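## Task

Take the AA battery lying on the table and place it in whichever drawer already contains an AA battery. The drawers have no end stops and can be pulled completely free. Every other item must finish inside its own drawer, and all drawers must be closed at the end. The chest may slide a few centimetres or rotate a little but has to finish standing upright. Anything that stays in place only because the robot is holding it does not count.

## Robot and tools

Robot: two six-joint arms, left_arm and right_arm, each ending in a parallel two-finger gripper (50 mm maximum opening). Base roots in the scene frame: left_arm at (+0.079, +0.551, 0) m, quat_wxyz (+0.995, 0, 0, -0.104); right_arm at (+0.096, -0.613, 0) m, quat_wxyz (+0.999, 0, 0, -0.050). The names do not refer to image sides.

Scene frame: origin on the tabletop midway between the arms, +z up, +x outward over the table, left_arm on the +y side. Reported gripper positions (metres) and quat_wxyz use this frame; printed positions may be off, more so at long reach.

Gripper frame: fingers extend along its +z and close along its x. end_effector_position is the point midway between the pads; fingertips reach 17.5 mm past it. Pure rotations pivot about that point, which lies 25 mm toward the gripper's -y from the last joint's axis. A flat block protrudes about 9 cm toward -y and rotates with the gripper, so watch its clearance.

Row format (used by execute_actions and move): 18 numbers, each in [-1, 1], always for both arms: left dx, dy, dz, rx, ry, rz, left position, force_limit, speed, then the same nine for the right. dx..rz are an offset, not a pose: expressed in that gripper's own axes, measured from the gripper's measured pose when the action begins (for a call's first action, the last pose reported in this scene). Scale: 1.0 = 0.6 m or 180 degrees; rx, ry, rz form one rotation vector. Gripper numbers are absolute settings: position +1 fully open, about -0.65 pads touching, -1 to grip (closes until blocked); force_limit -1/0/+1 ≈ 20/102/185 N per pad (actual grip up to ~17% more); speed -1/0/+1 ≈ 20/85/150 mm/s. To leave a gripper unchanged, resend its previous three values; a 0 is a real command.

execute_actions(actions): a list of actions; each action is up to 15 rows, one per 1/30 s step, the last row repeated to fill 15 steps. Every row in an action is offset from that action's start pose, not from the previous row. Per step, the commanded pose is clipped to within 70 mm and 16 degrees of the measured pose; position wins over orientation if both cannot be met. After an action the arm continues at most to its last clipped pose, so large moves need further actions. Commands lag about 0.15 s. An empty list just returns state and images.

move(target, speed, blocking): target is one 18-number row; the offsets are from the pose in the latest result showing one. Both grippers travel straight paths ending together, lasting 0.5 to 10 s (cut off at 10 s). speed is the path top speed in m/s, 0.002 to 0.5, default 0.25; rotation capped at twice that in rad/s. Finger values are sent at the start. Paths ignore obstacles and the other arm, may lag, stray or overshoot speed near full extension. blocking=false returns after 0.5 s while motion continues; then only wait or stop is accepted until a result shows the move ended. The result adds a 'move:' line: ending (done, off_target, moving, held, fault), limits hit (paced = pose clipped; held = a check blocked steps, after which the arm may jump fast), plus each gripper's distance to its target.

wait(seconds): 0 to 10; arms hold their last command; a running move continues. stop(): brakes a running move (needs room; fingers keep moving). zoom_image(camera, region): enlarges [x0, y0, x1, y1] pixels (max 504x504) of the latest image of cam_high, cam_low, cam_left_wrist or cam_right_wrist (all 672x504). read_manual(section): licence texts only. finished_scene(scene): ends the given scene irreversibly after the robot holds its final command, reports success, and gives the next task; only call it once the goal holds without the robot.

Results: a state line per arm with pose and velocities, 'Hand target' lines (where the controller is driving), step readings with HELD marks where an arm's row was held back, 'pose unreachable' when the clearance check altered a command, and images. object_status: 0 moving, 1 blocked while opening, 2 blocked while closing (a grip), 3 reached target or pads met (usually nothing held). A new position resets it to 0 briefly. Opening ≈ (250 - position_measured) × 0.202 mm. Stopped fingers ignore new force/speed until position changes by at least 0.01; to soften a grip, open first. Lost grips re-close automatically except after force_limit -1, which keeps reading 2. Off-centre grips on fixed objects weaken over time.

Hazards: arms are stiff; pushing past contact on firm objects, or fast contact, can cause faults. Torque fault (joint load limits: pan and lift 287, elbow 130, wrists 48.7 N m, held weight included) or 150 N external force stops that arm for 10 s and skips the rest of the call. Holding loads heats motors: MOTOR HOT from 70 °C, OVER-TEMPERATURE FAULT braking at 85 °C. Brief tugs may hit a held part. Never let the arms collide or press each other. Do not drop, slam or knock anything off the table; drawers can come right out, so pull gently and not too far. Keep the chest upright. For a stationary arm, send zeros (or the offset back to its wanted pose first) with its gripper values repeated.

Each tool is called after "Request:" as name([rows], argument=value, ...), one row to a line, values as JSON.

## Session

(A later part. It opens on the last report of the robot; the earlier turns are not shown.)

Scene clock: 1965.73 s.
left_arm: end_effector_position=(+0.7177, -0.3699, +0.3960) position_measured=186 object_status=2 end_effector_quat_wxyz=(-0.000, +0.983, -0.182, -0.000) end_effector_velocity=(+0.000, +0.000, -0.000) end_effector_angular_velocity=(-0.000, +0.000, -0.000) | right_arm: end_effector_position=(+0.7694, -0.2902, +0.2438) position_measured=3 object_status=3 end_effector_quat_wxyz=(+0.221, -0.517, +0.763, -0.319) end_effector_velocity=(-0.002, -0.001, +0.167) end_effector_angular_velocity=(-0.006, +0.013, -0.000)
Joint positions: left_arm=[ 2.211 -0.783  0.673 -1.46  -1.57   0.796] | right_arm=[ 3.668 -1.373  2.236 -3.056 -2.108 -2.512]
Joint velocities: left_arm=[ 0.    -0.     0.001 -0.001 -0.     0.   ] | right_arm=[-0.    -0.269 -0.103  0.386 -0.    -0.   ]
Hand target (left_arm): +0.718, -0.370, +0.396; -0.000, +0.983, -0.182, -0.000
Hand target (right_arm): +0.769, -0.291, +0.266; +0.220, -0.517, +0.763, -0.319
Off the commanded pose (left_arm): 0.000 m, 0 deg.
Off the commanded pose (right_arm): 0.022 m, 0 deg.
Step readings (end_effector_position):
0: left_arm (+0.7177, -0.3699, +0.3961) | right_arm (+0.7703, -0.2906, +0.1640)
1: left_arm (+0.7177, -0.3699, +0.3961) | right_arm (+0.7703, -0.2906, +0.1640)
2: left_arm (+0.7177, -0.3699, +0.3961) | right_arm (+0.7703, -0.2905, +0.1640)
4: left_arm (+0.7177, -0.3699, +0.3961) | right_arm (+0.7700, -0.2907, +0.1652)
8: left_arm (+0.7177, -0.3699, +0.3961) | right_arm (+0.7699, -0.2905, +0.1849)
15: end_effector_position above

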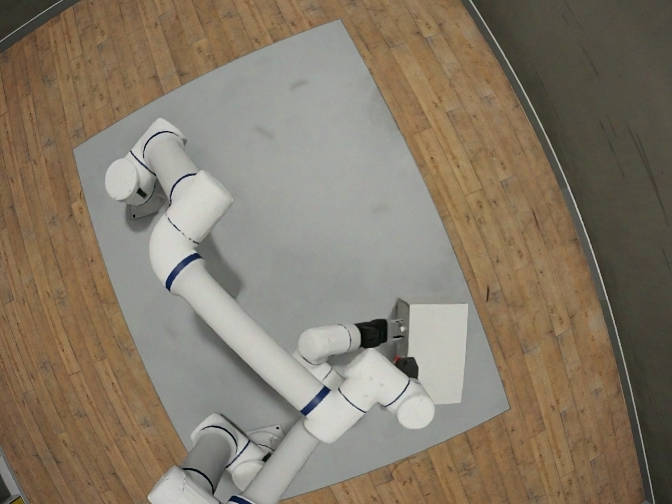

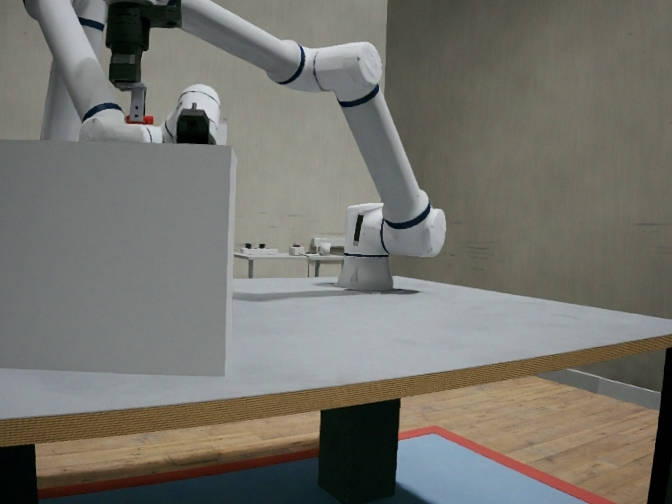

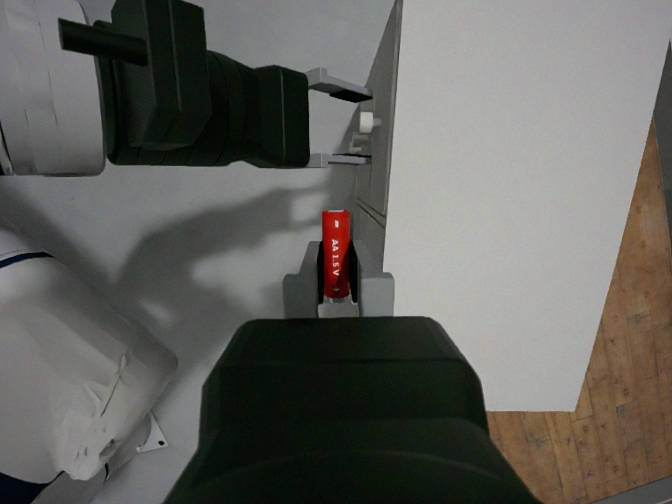

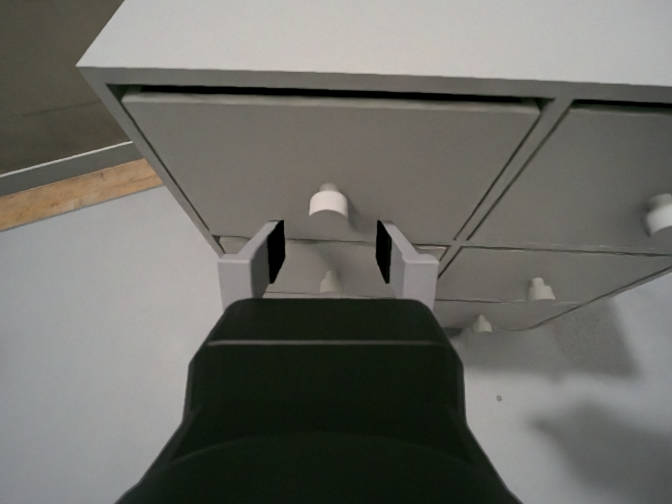

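Request:
execute_actions(actions=[])

Request:
zoom_image(camera="cam_right_wrist", region=[230, 120, 430, 310])

Scene clock: 1972.23 s.
left_arm: end_effector_position=(+0.7177, -0.3699, +0.3960) position_measured=186 object_status=2 end_effector_quat_wxyz=(-0.000, +0.983, -0.182, -0.000) end_effector_velocity=(-0.001, -0.000, +0.000) end_effector_angular_velocity=(-0.001, +0.001, +0.000) | right_arm: end_effector_position=(+0.7687, -0.2905, +0.2658) position_measured=3 object_status=3 end_effector_quat_wxyz=(+0.220, -0.517, +0.763, -0.319) end_effector_velocity=(+0.001, -0.001, +0.002) end_effector_angular_velocity=(+0.001, -0.003, -0.000)
Joint positions: left_arm=[ 2.211 -0.783  0.673 -1.46  -1.57   0.796] | right_arm=[ 3.668 -1.408  2.222 -3.004 -2.108 -2.511]
Joint velocities: left_arm=[-0.    -0.    -0.    -0.    -0.001 -0.001] | right_arm=[-0.001 -0.001 -0.    -0.002 -0.    -0.001]
Hand target (left_arm): +0.718, -0.370, +0.396; -0.000, +0.983, -0.182, -0.000
Hand target (right_arm): +0.769, -0.291, +0.266; +0.220, -0.517, +0.763, -0.319
Off the commanded pose (left_arm): 0.000 m, 0 deg.
Off the commanded pose (right_arm): 0.000 m, 0 deg.

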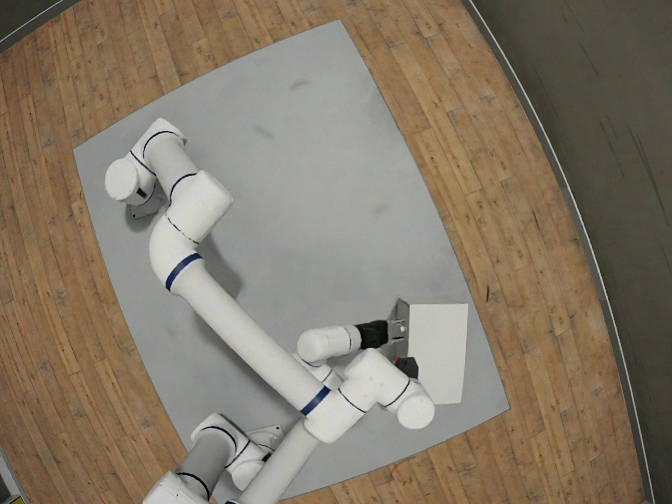

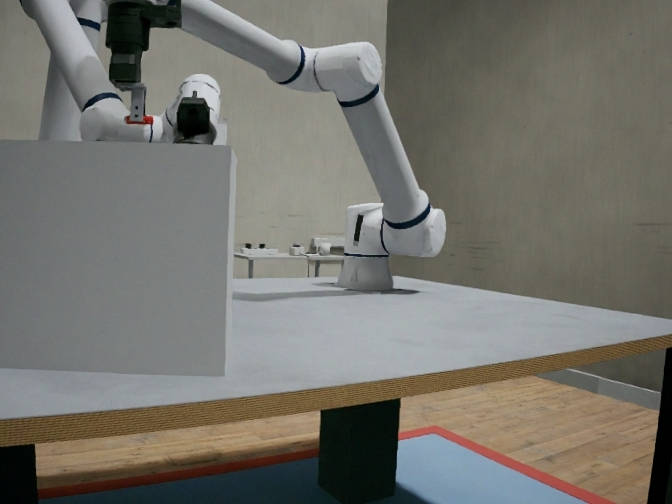

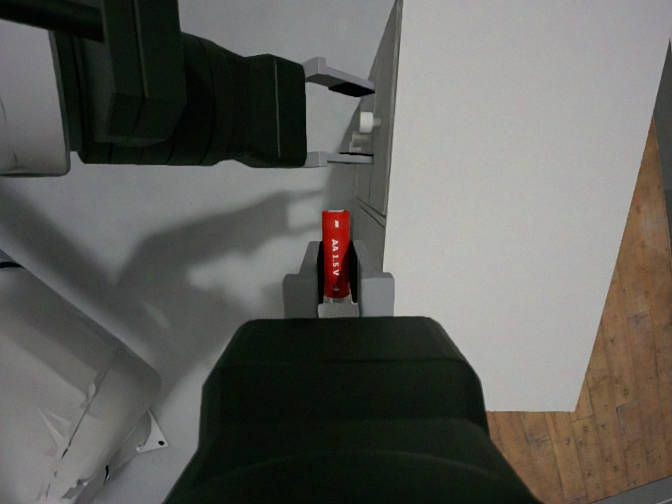

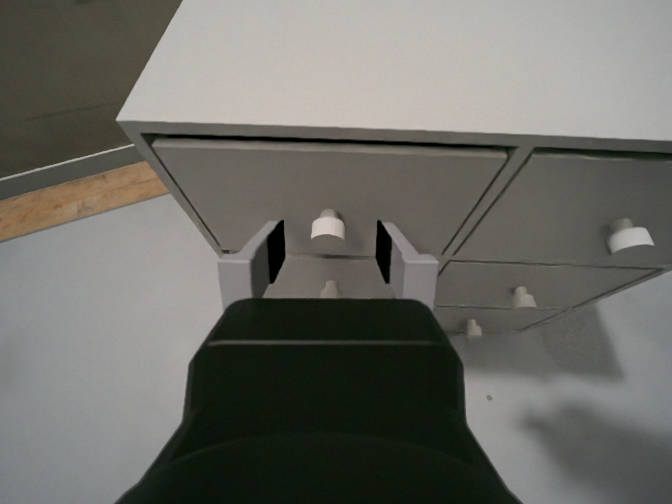

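Region (230, 120, 430, 310) of cam_right_wrist's 672x504 image, scaled by 2.520, with more detail than that image has; it fills the top 479 rows of this view, and the rest is white.

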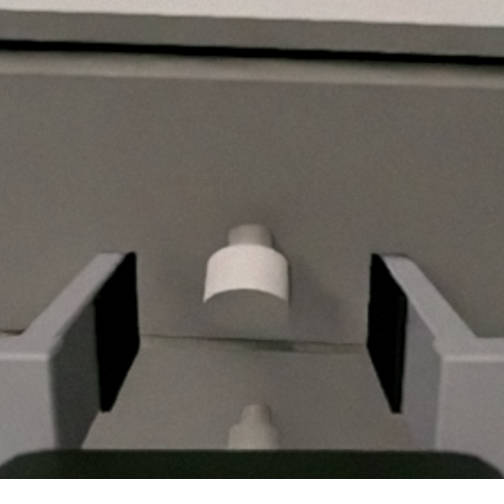

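Request:
execute_actions([
  [[0,0,0,0,0,0,-1,-0.5,0.5, -0.0025,-0.002,0.002,0,0,0,1,-0.5,1]],
])

Request:
zoom_image(camera="cam_right_wrist", region=[230, 120, 430, 310])

Scene clock: 1979.90 s.
left_arm: end_effector_position=(+0.7177, -0.3699, +0.3960) position_measured=186 object_status=2 end_effector_quat_wxyz=(-0.000, +0.983, -0.182, -0.000) end_effector_velocity=(-0.000, -0.000, -0.001) end_effector_angular_velocity=(-0.000, -0.000, -0.001) | right_arm: end_effector_position=(+0.7707, -0.2898, +0.2659) position_measured=3 object_status=3 end_effector_quat_wxyz=(+0.220, -0.517, +0.763, -0.319) end_effector_velocity=(+0.001, +0.000, +0.000) end_effector_angular_velocity=(-0.000, -0.001, +0.001)
Joint positions: left_arm=[ 2.211 -0.783  0.673 -1.46  -1.57   0.796] | right_arm=[ 3.668 -1.405  2.218 -3.004 -2.108 -2.511]
Joint velocities: left_arm=[-0.     0.     0.001 -0.001  0.     0.001] | right_arm=[-0.     0.001 -0.001 -0.001 -0.    -0.001]
Hand target (left_arm): +0.718, -0.370, +0.396; -0.000, +0.983, -0.182, -0.000
Hand target (right_arm): +0.771, -0.290, +0.266; +0.220, -0.517, +0.763, -0.319
Off the commanded pose (left_arm): 0.000 m, 0 deg.
Off the commanded pose (right_arm): 0.000 m, 0 deg.
Step readings (end_effector_position):
0: left_arm (+0.7177, -0.3699, +0.3960) | right_arm (+0.7687, -0.2905, +0.2658)
1: left_arm (+0.7177, -0.3699, +0.3960) | right_arm (+0.7688, -0.2905, +0.2659)
2: left_arm (+0.7177, -0.3699, +0.3960) | right_arm (+0.7692, -0.2903, +0.2661)
4: left_arm (+0.7177, -0.3699, +0.3960) | right_arm (+0.7698, -0.2900, +0.2661)
8: left_arm (+0.7177, -0.3699, +0.3960) | right_arm (+0.7704, -0.2898, +0.2659)
15: end_effector_position above

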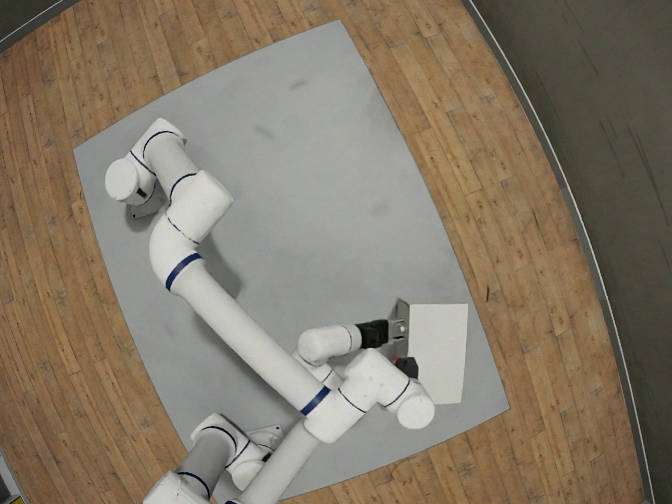

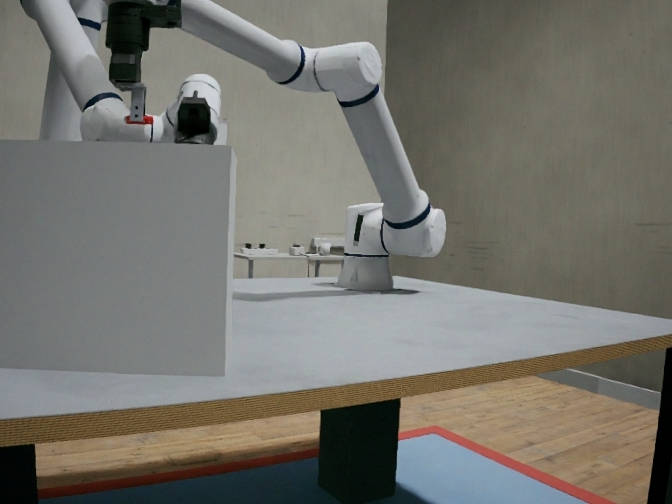

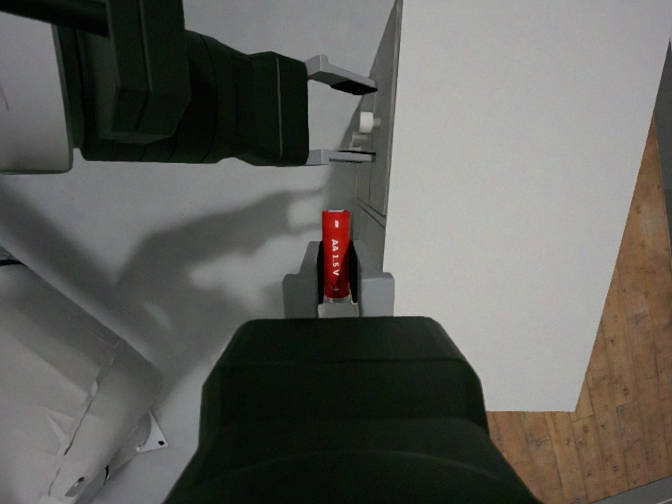

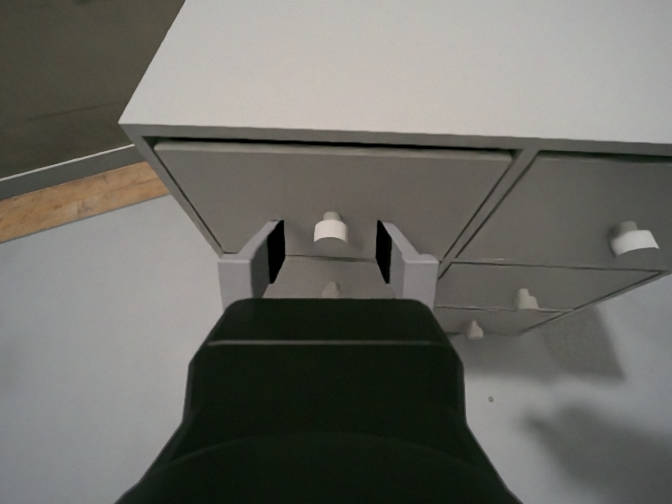

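Region (230, 120, 430, 310) of cam_right_wrist's 672x504 image, scaled by 2.520, with more detail than that image has; it fills the top 479 rows of this view, and the rest is white.

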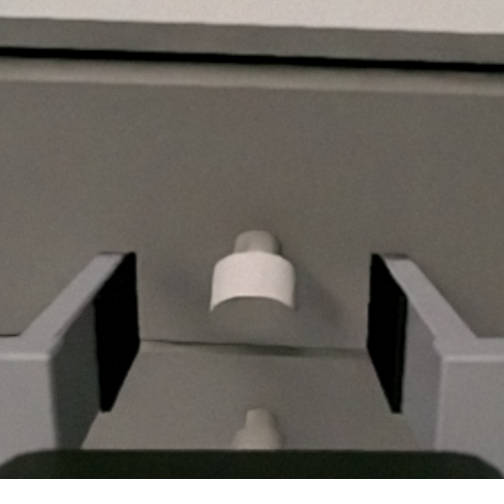

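Request:
execute_actions([
  [[0,0,0,0,0,0,-1,-0.5,0.5, 0,0,0,0,0,0,-1,-0.5,1]],
])

Scene clock: 1984.43 s.
left_arm: end_effector_position=(+0.7177, -0.3699, +0.3960) position_measured=186 object_status=2 end_effector_quat_wxyz=(-0.000, +0.983, -0.182, -0.000) end_effector_velocity=(-0.000, -0.001, -0.000) end_effector_angular_velocity=(-0.001, +0.000, +0.001) | right_arm: end_effector_position=(+0.7708, -0.2898, +0.2659) position_measured=177 object_status=2 end_effector_quat_wxyz=(+0.220, -0.517, +0.763, -0.319) end_effector_velocity=(+0.000, -0.001, +0.000) end_effector_angular_velocity=(-0.000, +0.000, -0.001)
Joint positions: left_arm=[ 2.211 -0.783  0.673 -1.46  -1.57   0.796] | right_arm=[ 3.668 -1.405  2.218 -3.004 -2.108 -2.511]
Joint velocities: left_arm=[-0.     0.     0.001 -0.002 -0.    -0.001] | right_arm=[-0.002 -0.001  0.     0.001  0.    -0.   ]
Hand target (left_arm): +0.718, -0.370, +0.396; -0.000, +0.983, -0.182, -0.000
Hand target (right_arm): +0.771, -0.290, +0.266; +0.220, -0.517, +0.763, -0.319
Off the commanded pose (left_arm): 0.000 m, 0 deg.
Off the commanded pose (right_arm): 0.000 m, 0 deg.
Step readings (end_effector_position):
0: left_arm (+0.7177, -0.3699, +0.3960) | right_arm (+0.7708, -0.2898, +0.2659)
1: left_arm (+0.7177, -0.3699, +0.3960) | right_arm (+0.7708, -0.2898, +0.2659)
2: left_arm (+0.7177, -0.3699, +0.3960) | right_arm (+0.7708, -0.2898, +0.2659)
4: left_arm (+0.7177, -0.3699, +0.3960) | right_arm (+0.7708, -0.2898, +0.2659)
8: left_arm (+0.7177, -0.3699, +0.3960) | right_arm (+0.7708, -0.2898, +0.2659)
15: end_effector_position above

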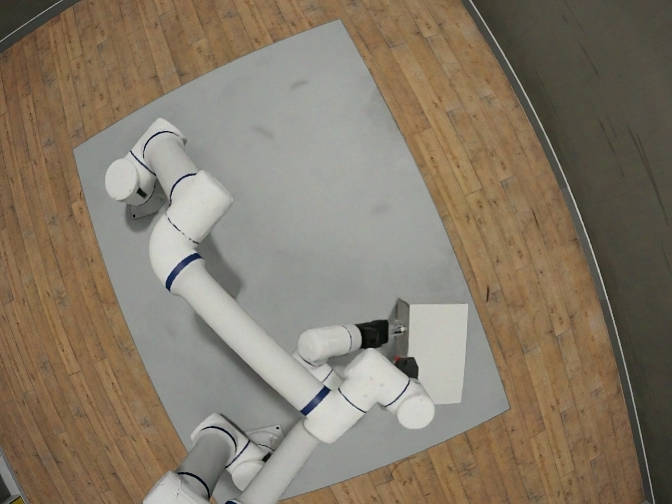

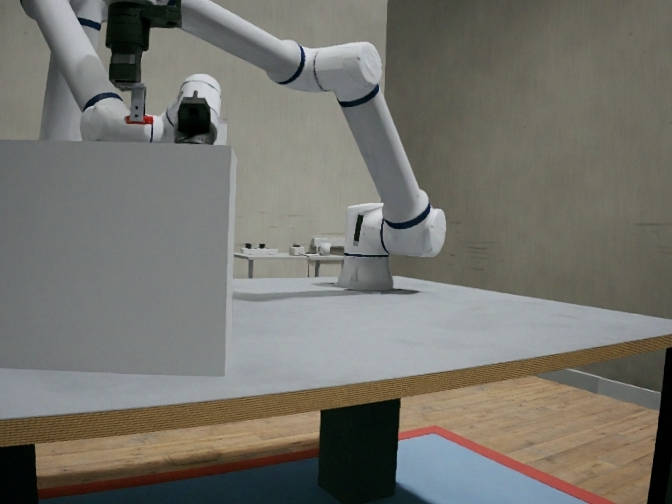

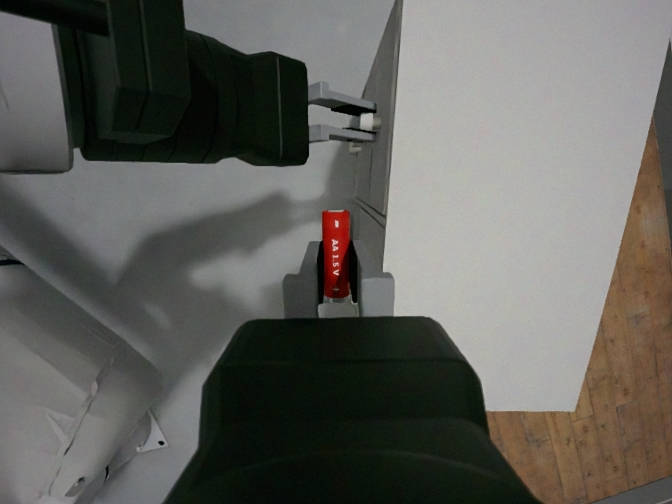

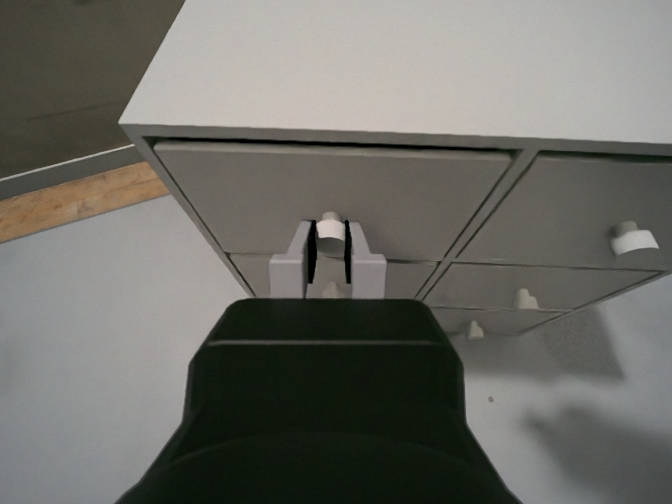

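Request:
move(target=[-0.0083,-0.05,0.0583,0,0,0,-1,-0.5,0.5, 0,0.1352,-0.1362,0,0,0,-1,-0.5,1], speed=0.22)

Request:
zoom_image(camera="cam_high", region=[330, 280, 490, 420])

Scene clock: 2024.00 s.
left_arm: end_effector_position=(+0.7237, -0.3401, +0.3612) position_measured=186 object_status=2 end_effector_quat_wxyz=(-0.000, +0.983, -0.182, -0.000) end_effector_velocity=(+0.000, +0.001, -0.001) end_effector_angular_velocity=(-0.000, -0.001, +0.000) | right_arm: end_effector_position=(+0.6641, -0.2474, +0.2653) position_measured=177 object_status=2 end_effector_quat_wxyz=(+0.220, -0.517, +0.763, -0.319) end_effector_velocity=(-0.002, +0.000, -0.001) end_effector_angular_velocity=(-0.001, +0.002, -0.002)
Joint positions: left_arm=[ 2.227 -0.839  0.831 -1.563 -1.57   0.813] | right_arm=[ 3.824 -1.491  2.3   -2.914 -2.193 -2.354]
Joint velocities: left_arm=[ 0.    -0.001  0.004 -0.003  0.     0.   ] | right_arm=[ 0.003 -0.     0.001  0.004 -0.003  0.005]
Hand target (left_arm): +0.724, -0.340, +0.361; -0.000, +0.983, -0.182, -0.000
Hand target (right_arm): +0.664, -0.247, +0.265; +0.220, -0.517, +0.763, -0.319
Off the commanded pose (left_arm): 0.000 m, 0 deg.
Off the commanded pose (right_arm): 0.000 m, 0 deg.
move: done

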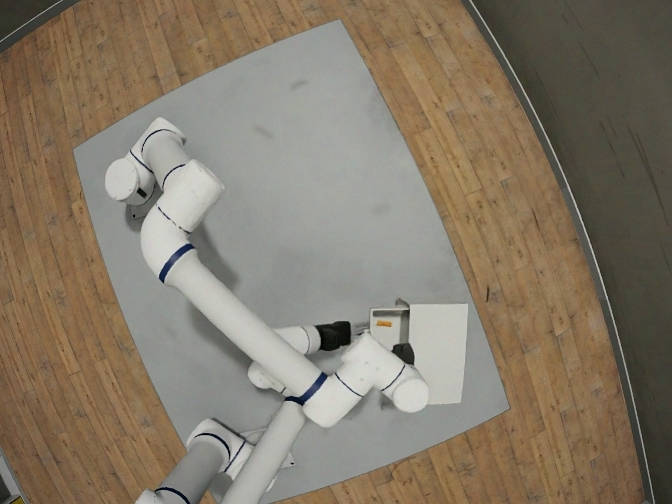

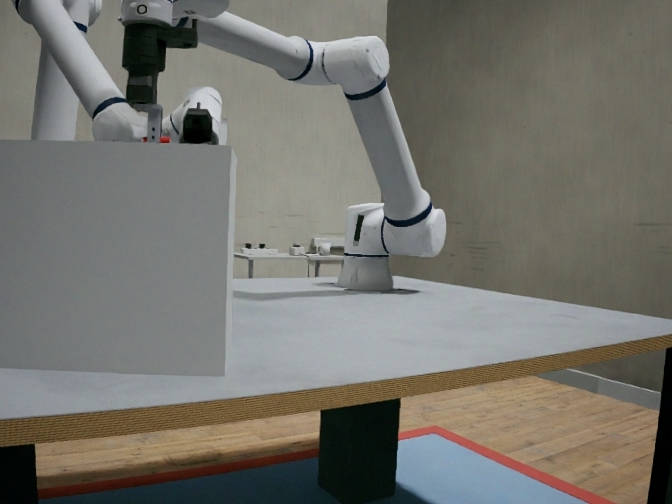

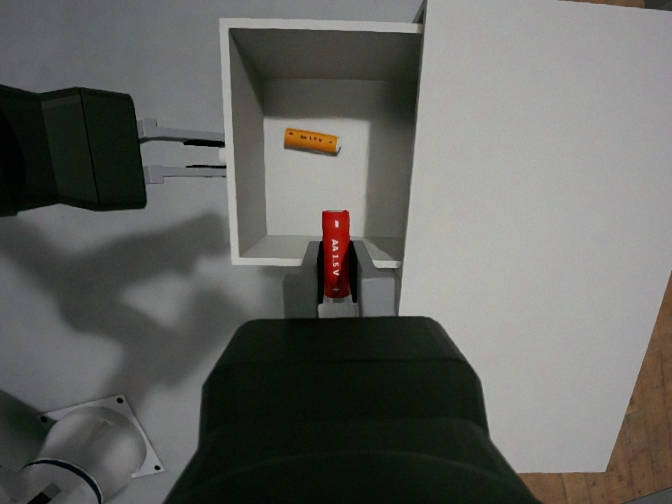

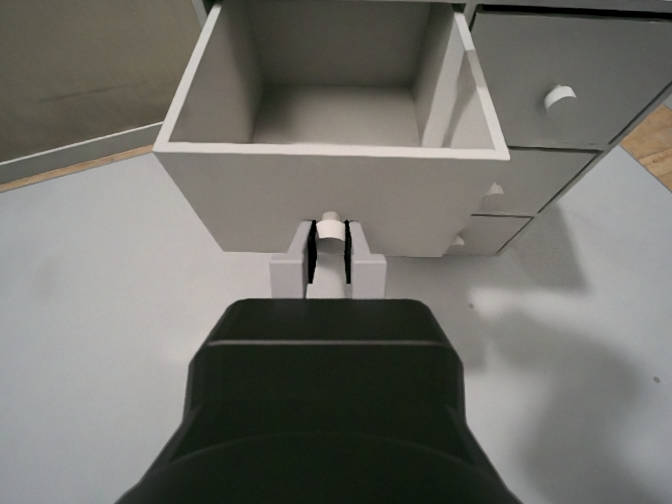

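Region (330, 280, 490, 420) of cam_high's 672x504 image, scaled by 3.150, with more detail than that image has; it fills the top 441 rows of this view, and the rest is white.

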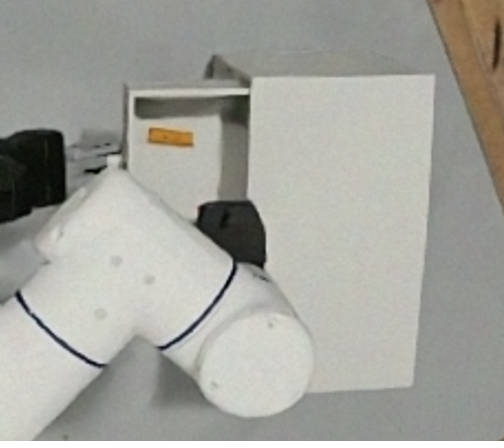

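Request:
zoom_image(camera="cam_left_wrist", region=[210, 10, 440, 280])

Request:
zoom_image(camera="cam_left_wrist", region=[270, 110, 360, 175])

Region (210, 10, 440, 280) of cam_left_wrist's 672x504 image, scaled by 1.867, with more detail than that image has; it fills the left 429 columns of this view, and the rest is white.

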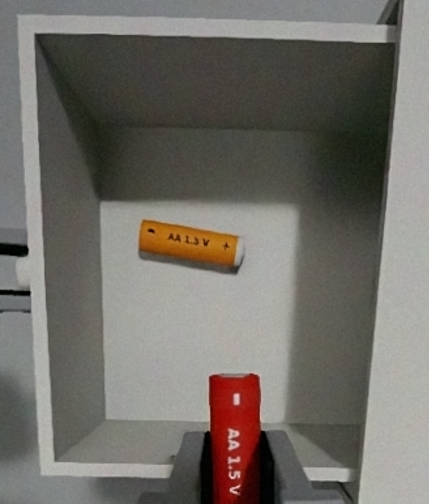

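Region (270, 110, 360, 175) of cam_left_wrist's 672x504 image, scaled by 5.600, with more detail than that image has.

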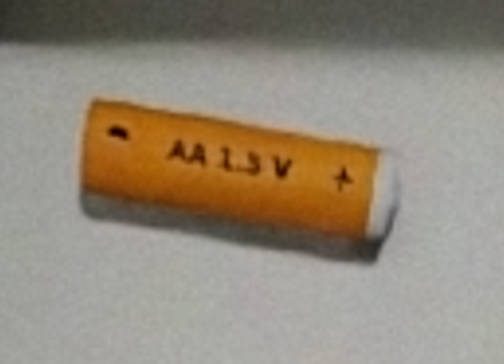

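Request:
zoom_image(camera="cam_low", region=[0, 0, 420, 160])

Request:
zoom_image(camera="cam_high", region=[200, 270, 480, 480])

Region (0, 0, 420, 160) of cam_low's 672x504 image, scaled by 1.200, with more detail than that image has; it fills the top 192 rows of this view, and the rest is white.

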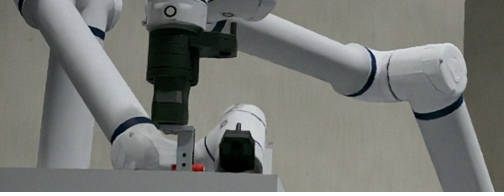

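Region (200, 270, 480, 480) of cam_high's 672x504 image, scaled by 1.800, with more detail than that image has; it fills the top 378 rows of this view, and the rest is white.

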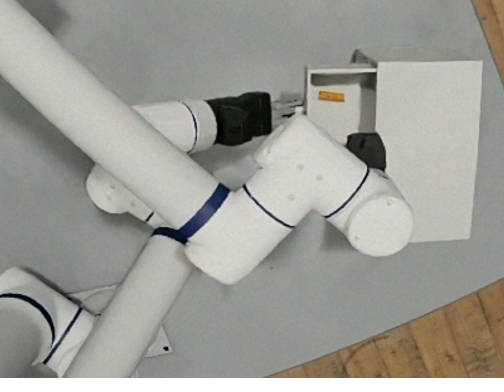

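Request:
execute_actions(actions=[])

Scene clock: 2144.00 s.
left_arm: end_effector_position=(+0.7237, -0.3400, +0.3611) position_measured=186 object_status=2 end_effector_quat_wxyz=(-0.000, +0.983, -0.182, -0.000) end_effector_velocity=(-0.000, -0.001, +0.000) end_effector_angular_velocity=(-0.002, -0.000, +0.002) | right_arm: end_effector_position=(+0.6637, -0.2473, +0.2653) position_measured=177 object_status=2 end_effector_quat_wxyz=(+0.220, -0.517, +0.763, -0.319) end_effector_velocity=(+0.000, -0.000, -0.001) end_effector_angular_velocity=(-0.001, +0.001, -0.000)
Joint positions: left_arm=[ 2.227 -0.839  0.832 -1.563 -1.57   0.813] | right_arm=[ 3.825 -1.491  2.301 -2.913 -2.193 -2.354]
Joint velocities: left_arm=[-0.     0.    -0.    -0.002 -0.001 -0.002] | right_arm=[-0.001  0.    -0.     0.001  0.    -0.   ]
Hand target (left_arm): +0.724, -0.340, +0.361; -0.000, +0.983, -0.182, -0.000
Hand target (right_arm): +0.664, -0.247, +0.265; +0.220, -0.517, +0.763, -0.319
Off the commanded pose (left_arm): 0.000 m, 0 deg.
Off the commanded pose (right_arm): 0.000 m, 0 deg.

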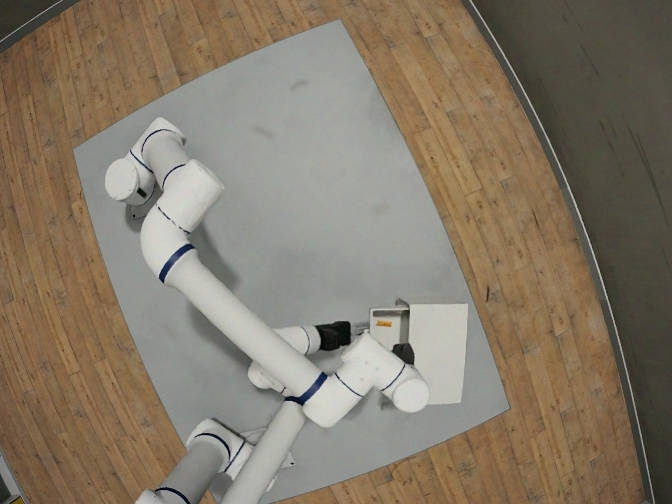

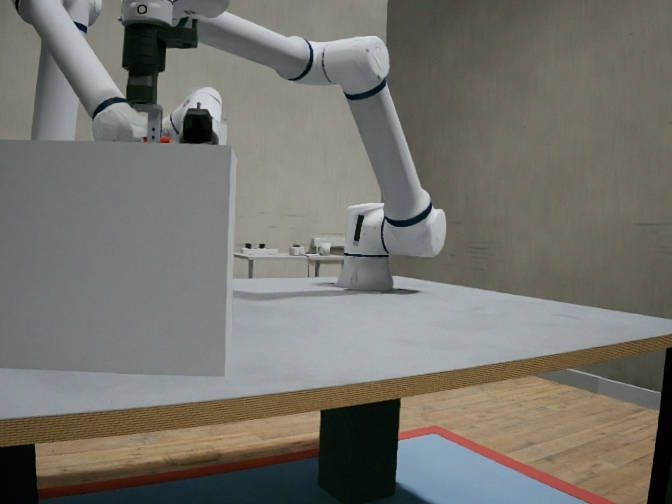

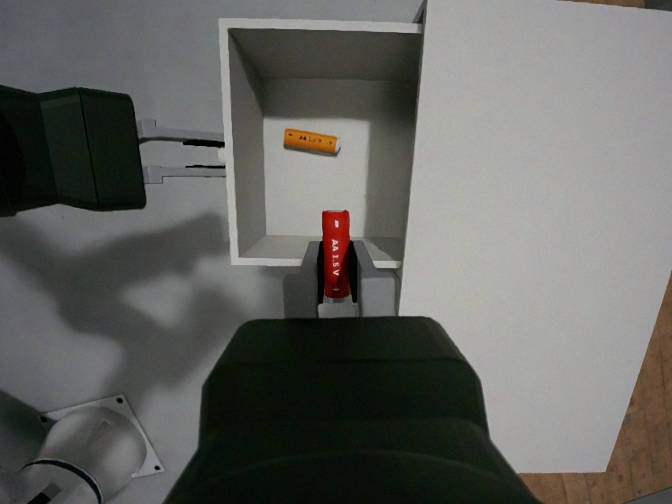

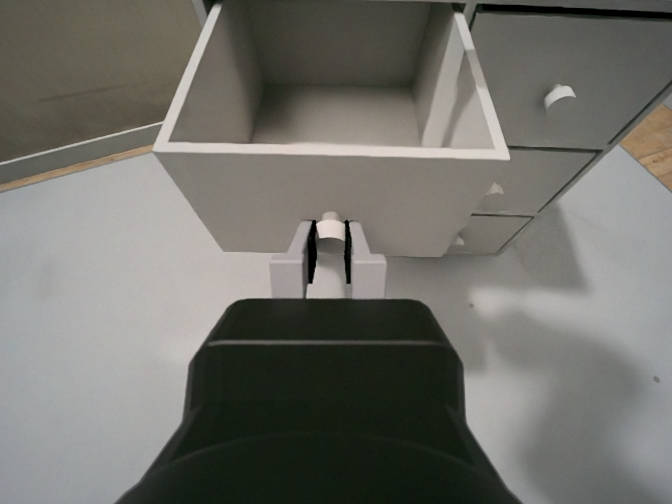

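Request:
zoom_image(camera="cam_right_wrist", region=[260, 170, 420, 310])

Request:
zoom_image(camera="cam_low", region=[0, 0, 340, 160])

Request:
zoom_image(camera="cam_high", region=[220, 280, 480, 440])

Region (260, 170, 420, 310) of cam_right_wrist's 672x504 image, scaled by 3.150, with more detail than that image has; it fills the top 441 rows of this view, and the rest is white.

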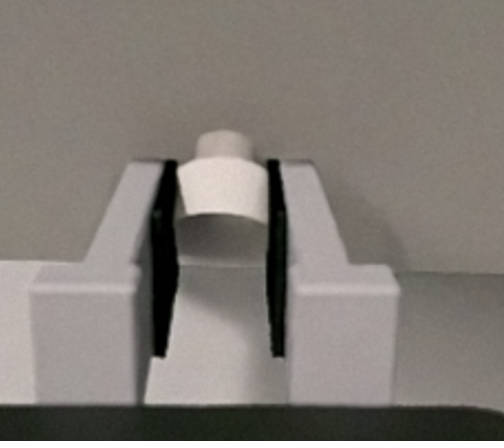

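Region (0, 0, 340, 160) of cam_low's 672x504 image, scaled by 1.482, with more detail than that image has; it fills the top 237 rows of this view, and the rest is white.

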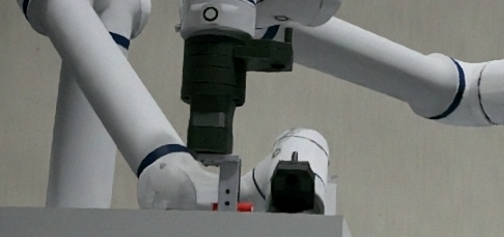

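Region (220, 280, 480, 440) of cam_high's 672x504 image, scaled by 1.938, with more detail than that image has; it fills the top 310 rows of this view, and the rest is white.

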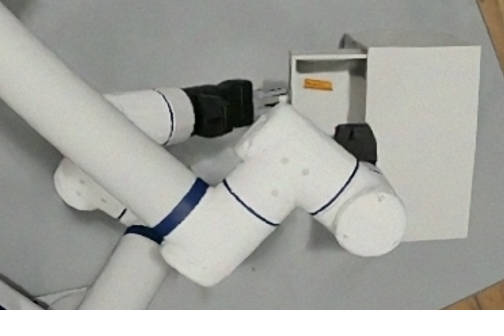

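Request:
execute_actions([
  [[0.0002,-0.0005,0.0004,0,0,0.0028,-1,-0.5,0.5,0,0,0,0.0003,0,0,-1,-0.5,1],[0.0007,-0.0019,0.0016,0,0,0.0083,-1,-0.5,0.5,0,0,0,0.0011,0,0,-1,-0.5,1],[0.0016,-0.004,0.0035,0,0,0.0167,-1,-0.5,0.5,0,0,0,0.0023,0,0,-1,-0.5,1],[0.0026,-0.0067,0.0058,0,0,0.0278,-1,-0.5,0.5,0,0,0,0.004,0,0,-1,-0.5,1],[0.0039,-0.0099,0.0086,0,0,0.0417,-1,-0.5,0.5,0,0,0,0.0062,0,0,-1,-0.5,1],[0.0053,-0.0135,0.0117,0,0,0.0583,-1,-0.5,0.5,0,0,0,0.0087,0,0,-1,-0.5,1],[0.0068,-0.0172,0.015,0,0,0.0761,-1,-0.5,0.5,0,0,0,0.0115,0,0,-1,-0.5,1],[0.0082,-0.0211,0.0183,0,0,0.0939,-1,-0.5,0.5,0,0,0,0.0146,0,0,-1,-0.5,1],[0.0097,-0.0248,0.0216,0,0,0.1117,-1,-0.5,0.5,0,0,0,0.018,0,0,-1,-0.5,1],[0.0111,-0.0284,0.0247,0,0,0.1294,-1,-0.5,0.5,0,0,0,0.0216,0,0,-1,-0.5,1],[0.0124,-0.0316,0.0275,0,0,0.1472,-1,-0.5,0.5,0,0,0,0.0254,0,0,-1,-0.5,1],[0.0134,-0.0343,0.0298,0,0,0.165,-1,-0.5,0.5,0,0,0,0.0293,0,0,-1,-0.5,1],[0.0143,-0.0364,0.0317,0,0,0.1828,-1,-0.5,0.5,0,0,0,0.0334,0,0,-1,-0.5,1],[0.0148,-0.0378,0.0329,0,0,0.2006,-1,-0.5,0.5,0,0,0,0.0375,0,0,-1,-0.5,1],[0.015,-0.0383,0.0333,0,0,0.2183,-1,-0.5,0.5,0,0,0,0.0417,0,0,-1,-0.5,1]],
  [[0,0,0.005,0,0,0.0889,-1,-0.5,0.5,0,0,0,0.0225,0,0,-1,-0.5,1],[0,0,0.0055,0,0,0.1056,-1,-0.5,0.5,0,0,0,0.0266,0,0,-1,-0.5,1],[0,0,0.0063,0,0,0.1222,-1,-0.5,0.5,0,0,0,0.0307,0,0,-1,-0.5,1],[0,0,0.0073,0,0,0.1389,-1,-0.5,0.5,0,0,0,0.0346,0,0,-1,-0.5,1],[0,0,0.0086,0,0,0.1556,-1,-0.5,0.5,0,0,0,0.0384,0,0,-1,-0.5,1],[0,0,0.01,0,0,0.1722,-1,-0.5,0.5,0,0,0,0.042,0,0,-1,-0.5,1],[0,0,0.0115,0,0,0.1889,-1,-0.5,0.5,0,0,0,0.0454,0,0,-1,-0.5,1],[0,0,0.013,0,0,0.2056,-1,-0.5,0.5,0,0,0,0.0485,0,0,-1,-0.5,1],[0,0,0.0145,0,0,0.2222,-1,-0.5,0.5,0,0,0,0.0513,0,0,-1,-0.5,1],[0,0,0.0159,0,0,0.2389,-1,-0.5,0.5,0,0,0,0.0538,0,0,-1,-0.5,1],[0,0,0.0172,0,0,0.2556,-1,-0.5,0.5,0,0,0,0.056,0,0,-1,-0.5,1],[0,0,0.0182,0,0,0.2694,-1,-0.5,0.5,0,0,0,0.0577,0,0,-1,-0.5,1],[0,0,0.019,0,0,0.2806,-1,-0.5,0.5,0,0,0,0.0589,0,0,-1,-0.5,1],[0,0,0.0196,0,0,0.2889,-1,-0.5,0.5,0,0,0,0.0597,0,0,-1,-0.5,1],[0,0,0.02,0,0,0.2944,-1,-0.5,0.5,0,0,0,0.06,0,0,-1,-0.5,1]],
])

Scene clock: 2265.00 s.
left_arm: end_effector_position=(+0.7360, -0.3261, +0.3357) position_measured=186 object_status=2 end_effector_quat_wxyz=(-0.008, +0.716, -0.698, -0.004) end_effector_velocity=(+0.003, +0.002, -0.016) end_effector_angular_velocity=(-0.003, +0.018, -1.248) | right_arm: end_effector_position=(+0.6628, -0.2476, +0.2654) position_measured=177 object_status=2 end_effector_quat_wxyz=(+0.280, -0.485, +0.720, -0.410) end_effector_velocity=(+0.001, +0.001, -0.000) end_effector_angular_velocity=(-0.062, -0.163, +0.008)
Joint positions: left_arm=[ 2.236 -0.898  0.975 -1.634 -1.558  2.001] | right_arm=[ 3.887 -1.35   2.344 -3.289 -2.398 -2.442]
Joint velocities: left_arm=[ 0.016 -0.054  0.12  -0.075 -0.001  1.264] | right_arm=[ 0.034  0.128  0.017 -0.323 -0.127 -0.116]
Hand target (left_arm): +0.736, -0.326, +0.334; -0.007, +0.654, -0.756, -0.004
Hand target (right_arm): +0.663, -0.248, +0.265; +0.286, -0.482, +0.715, -0.418
Off the commanded pose (left_arm): 0.002 m, 11 deg.
Off the commanded pose (right_arm): 0.001 m, 1 deg.
Step readings (end_effector_position; steps 1 to 15: 1st action; 16 to 30: 2nd action):
0: left_arm (+0.7237, -0.3400, +0.3611) | right_arm (+0.6637, -0.2473, +0.2653)
1: left_arm (+0.7237, -0.3400, +0.3611) | right_arm (+0.6637, -0.2473, +0.2653)
2: left_arm (+0.7238, -0.3399, +0.3610) | right_arm (+0.6637, -0.2473, +0.2654)
4: left_arm (+0.7244, -0.3393, +0.3603) | right_arm (+0.6637, -0.2473, +0.2655)
8: left_arm (+0.7278, -0.3355, +0.3561) | right_arm (+0.6636, -0.2473, +0.2654)
15: left_arm (+0.7365, -0.3260, +0.3455) | right_arm (+0.6634, -0.2474, +0.2654)
16: left_arm (+0.7371, -0.3252, +0.3446) | right_arm (+0.6633, -0.2474, +0.2654)
17: left_arm (+0.7373, -0.3252, +0.3441) | right_arm (+0.6632, -0.2475, +0.2655)
19: left_arm (+0.7368, -0.3257, +0.3433) | right_arm (+0.6630, -0.2475, +0.2655)
23: left_arm (+0.7363, -0.3259, +0.3408) | right_arm (+0.6628, -0.2476, +0.2655)
30: end_effector_position above

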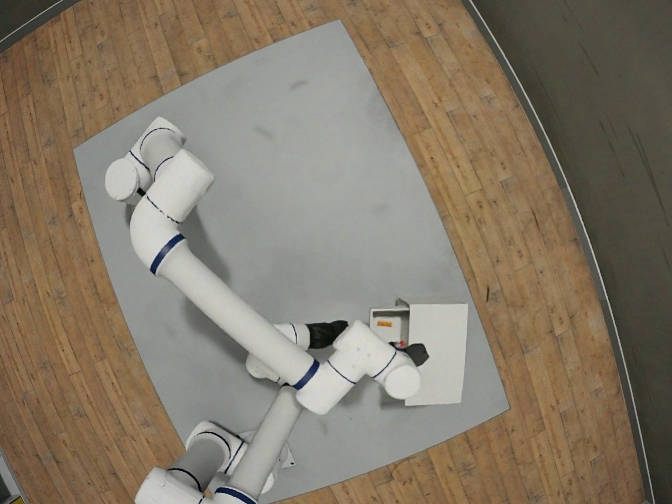

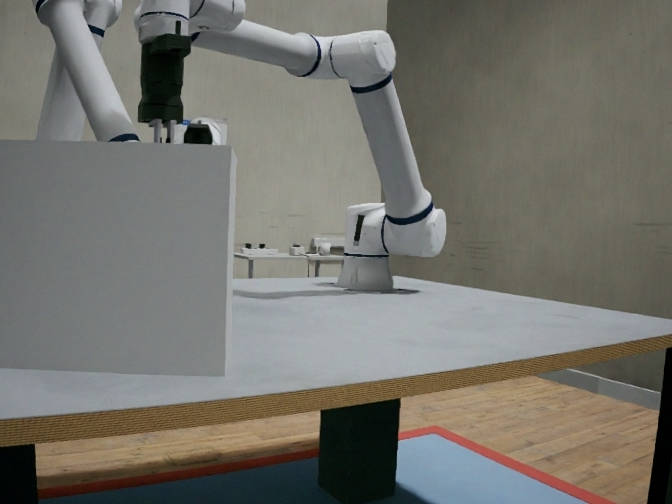

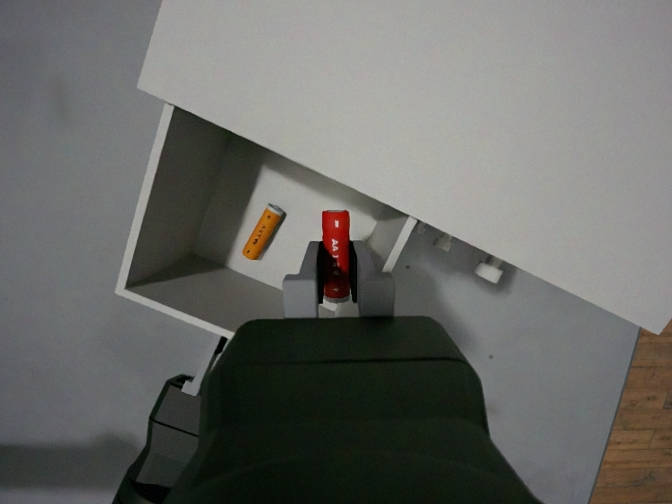

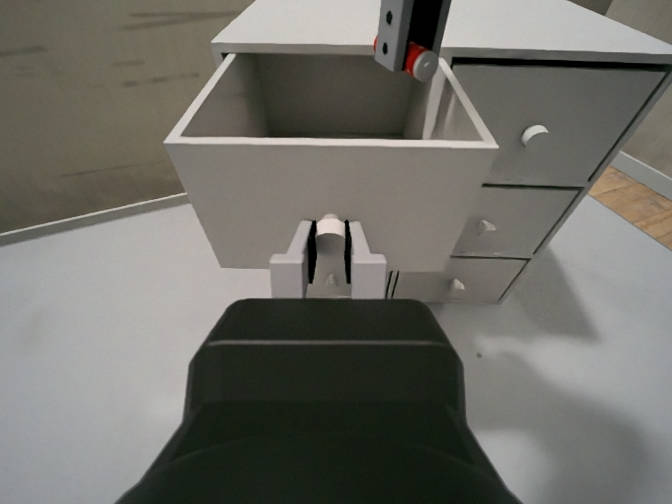

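Request:
execute_actions(actions=[])

Scene clock: 2274.33 s.
left_arm: end_effector_position=(+0.7358, -0.3259, +0.3335) position_measured=186 object_status=2 end_effector_quat_wxyz=(-0.007, +0.654, -0.756, -0.004) end_effector_velocity=(-0.000, +0.000, -0.000) end_effector_angular_velocity=(-0.000, +0.001, +0.000) | right_arm: end_effector_position=(+0.6628, -0.2477, +0.2654) position_measured=177 object_status=2 end_effector_quat_wxyz=(+0.286, -0.482, +0.715, -0.418) end_effector_velocity=(+0.000, -0.000, +0.000) end_effector_angular_velocity=(+0.000, +0.000, -0.001)
Joint positions: left_arm=[ 2.238 -0.905  0.991 -1.645 -1.56   2.173] | right_arm=[ 3.891 -1.332  2.346 -3.333 -2.414 -2.458]
Joint velocities: left_arm=[ 0.     0.     0.    -0.    -0.001  0.   ] | right_arm=[-0.    -0.001  0.     0.001  0.     0.   ]
Hand target (left_arm): +0.736, -0.326, +0.334; +0.007, -0.654, +0.756, +0.004
Hand target (right_arm): +0.663, -0.248, +0.265; +0.286, -0.482, +0.715, -0.418
Off the commanded pose (left_arm): 0.001 m, 1 deg.
Off the commanded pose (right_arm): 0.001 m, 0 deg.

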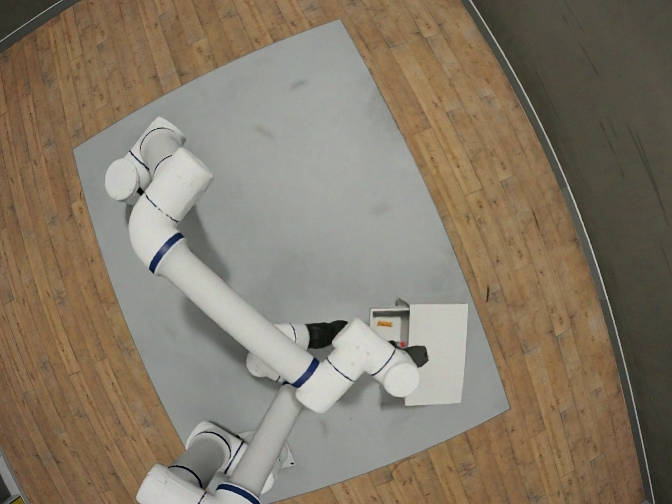

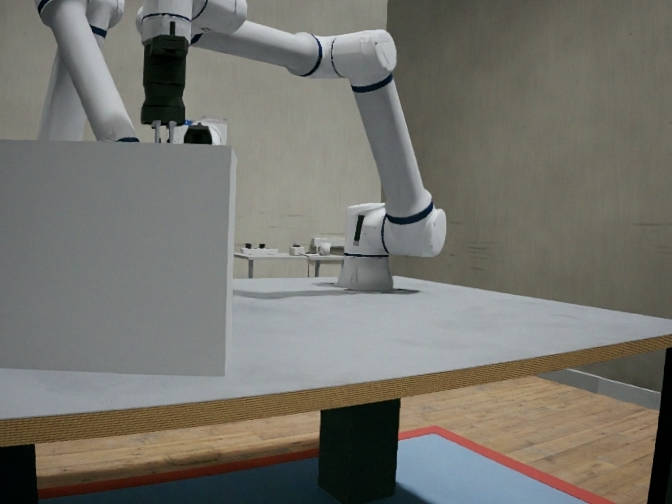

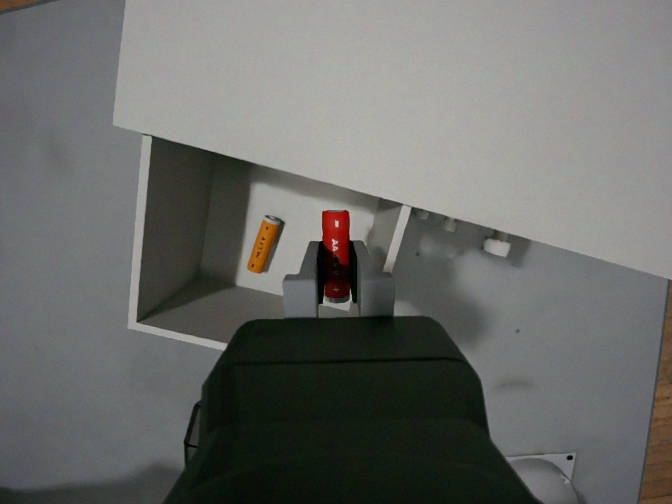

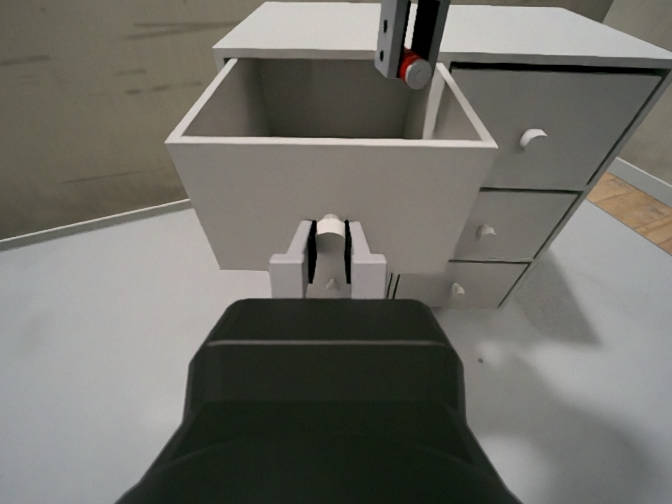

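Request:
zoom_image(camera="cam_left_wrist", region=[100, 100, 460, 370])

Request:
zoom_image(camera="cam_right_wrist", region=[200, 0, 540, 200])

Region (100, 100, 460, 370) of cam_left_wrist's 672x504 image, scaled by 1.400, with more detail than that image has; it fills the top 378 rows of this view, and the rest is white.

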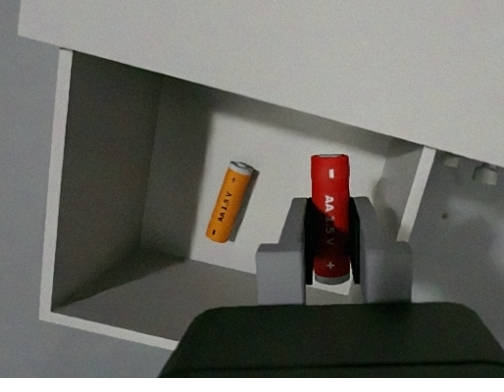

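Region (200, 0, 540, 200) of cam_right_wrist's 672x504 image, scaled by 1.482, with more detail than that image has; it fills the top 296 rows of this view, and the rest is white.

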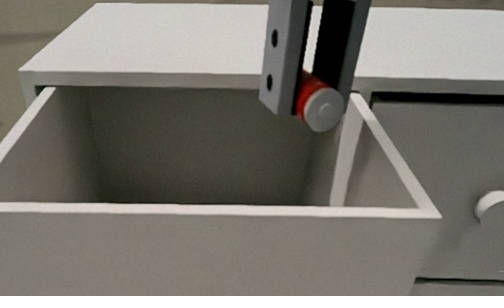

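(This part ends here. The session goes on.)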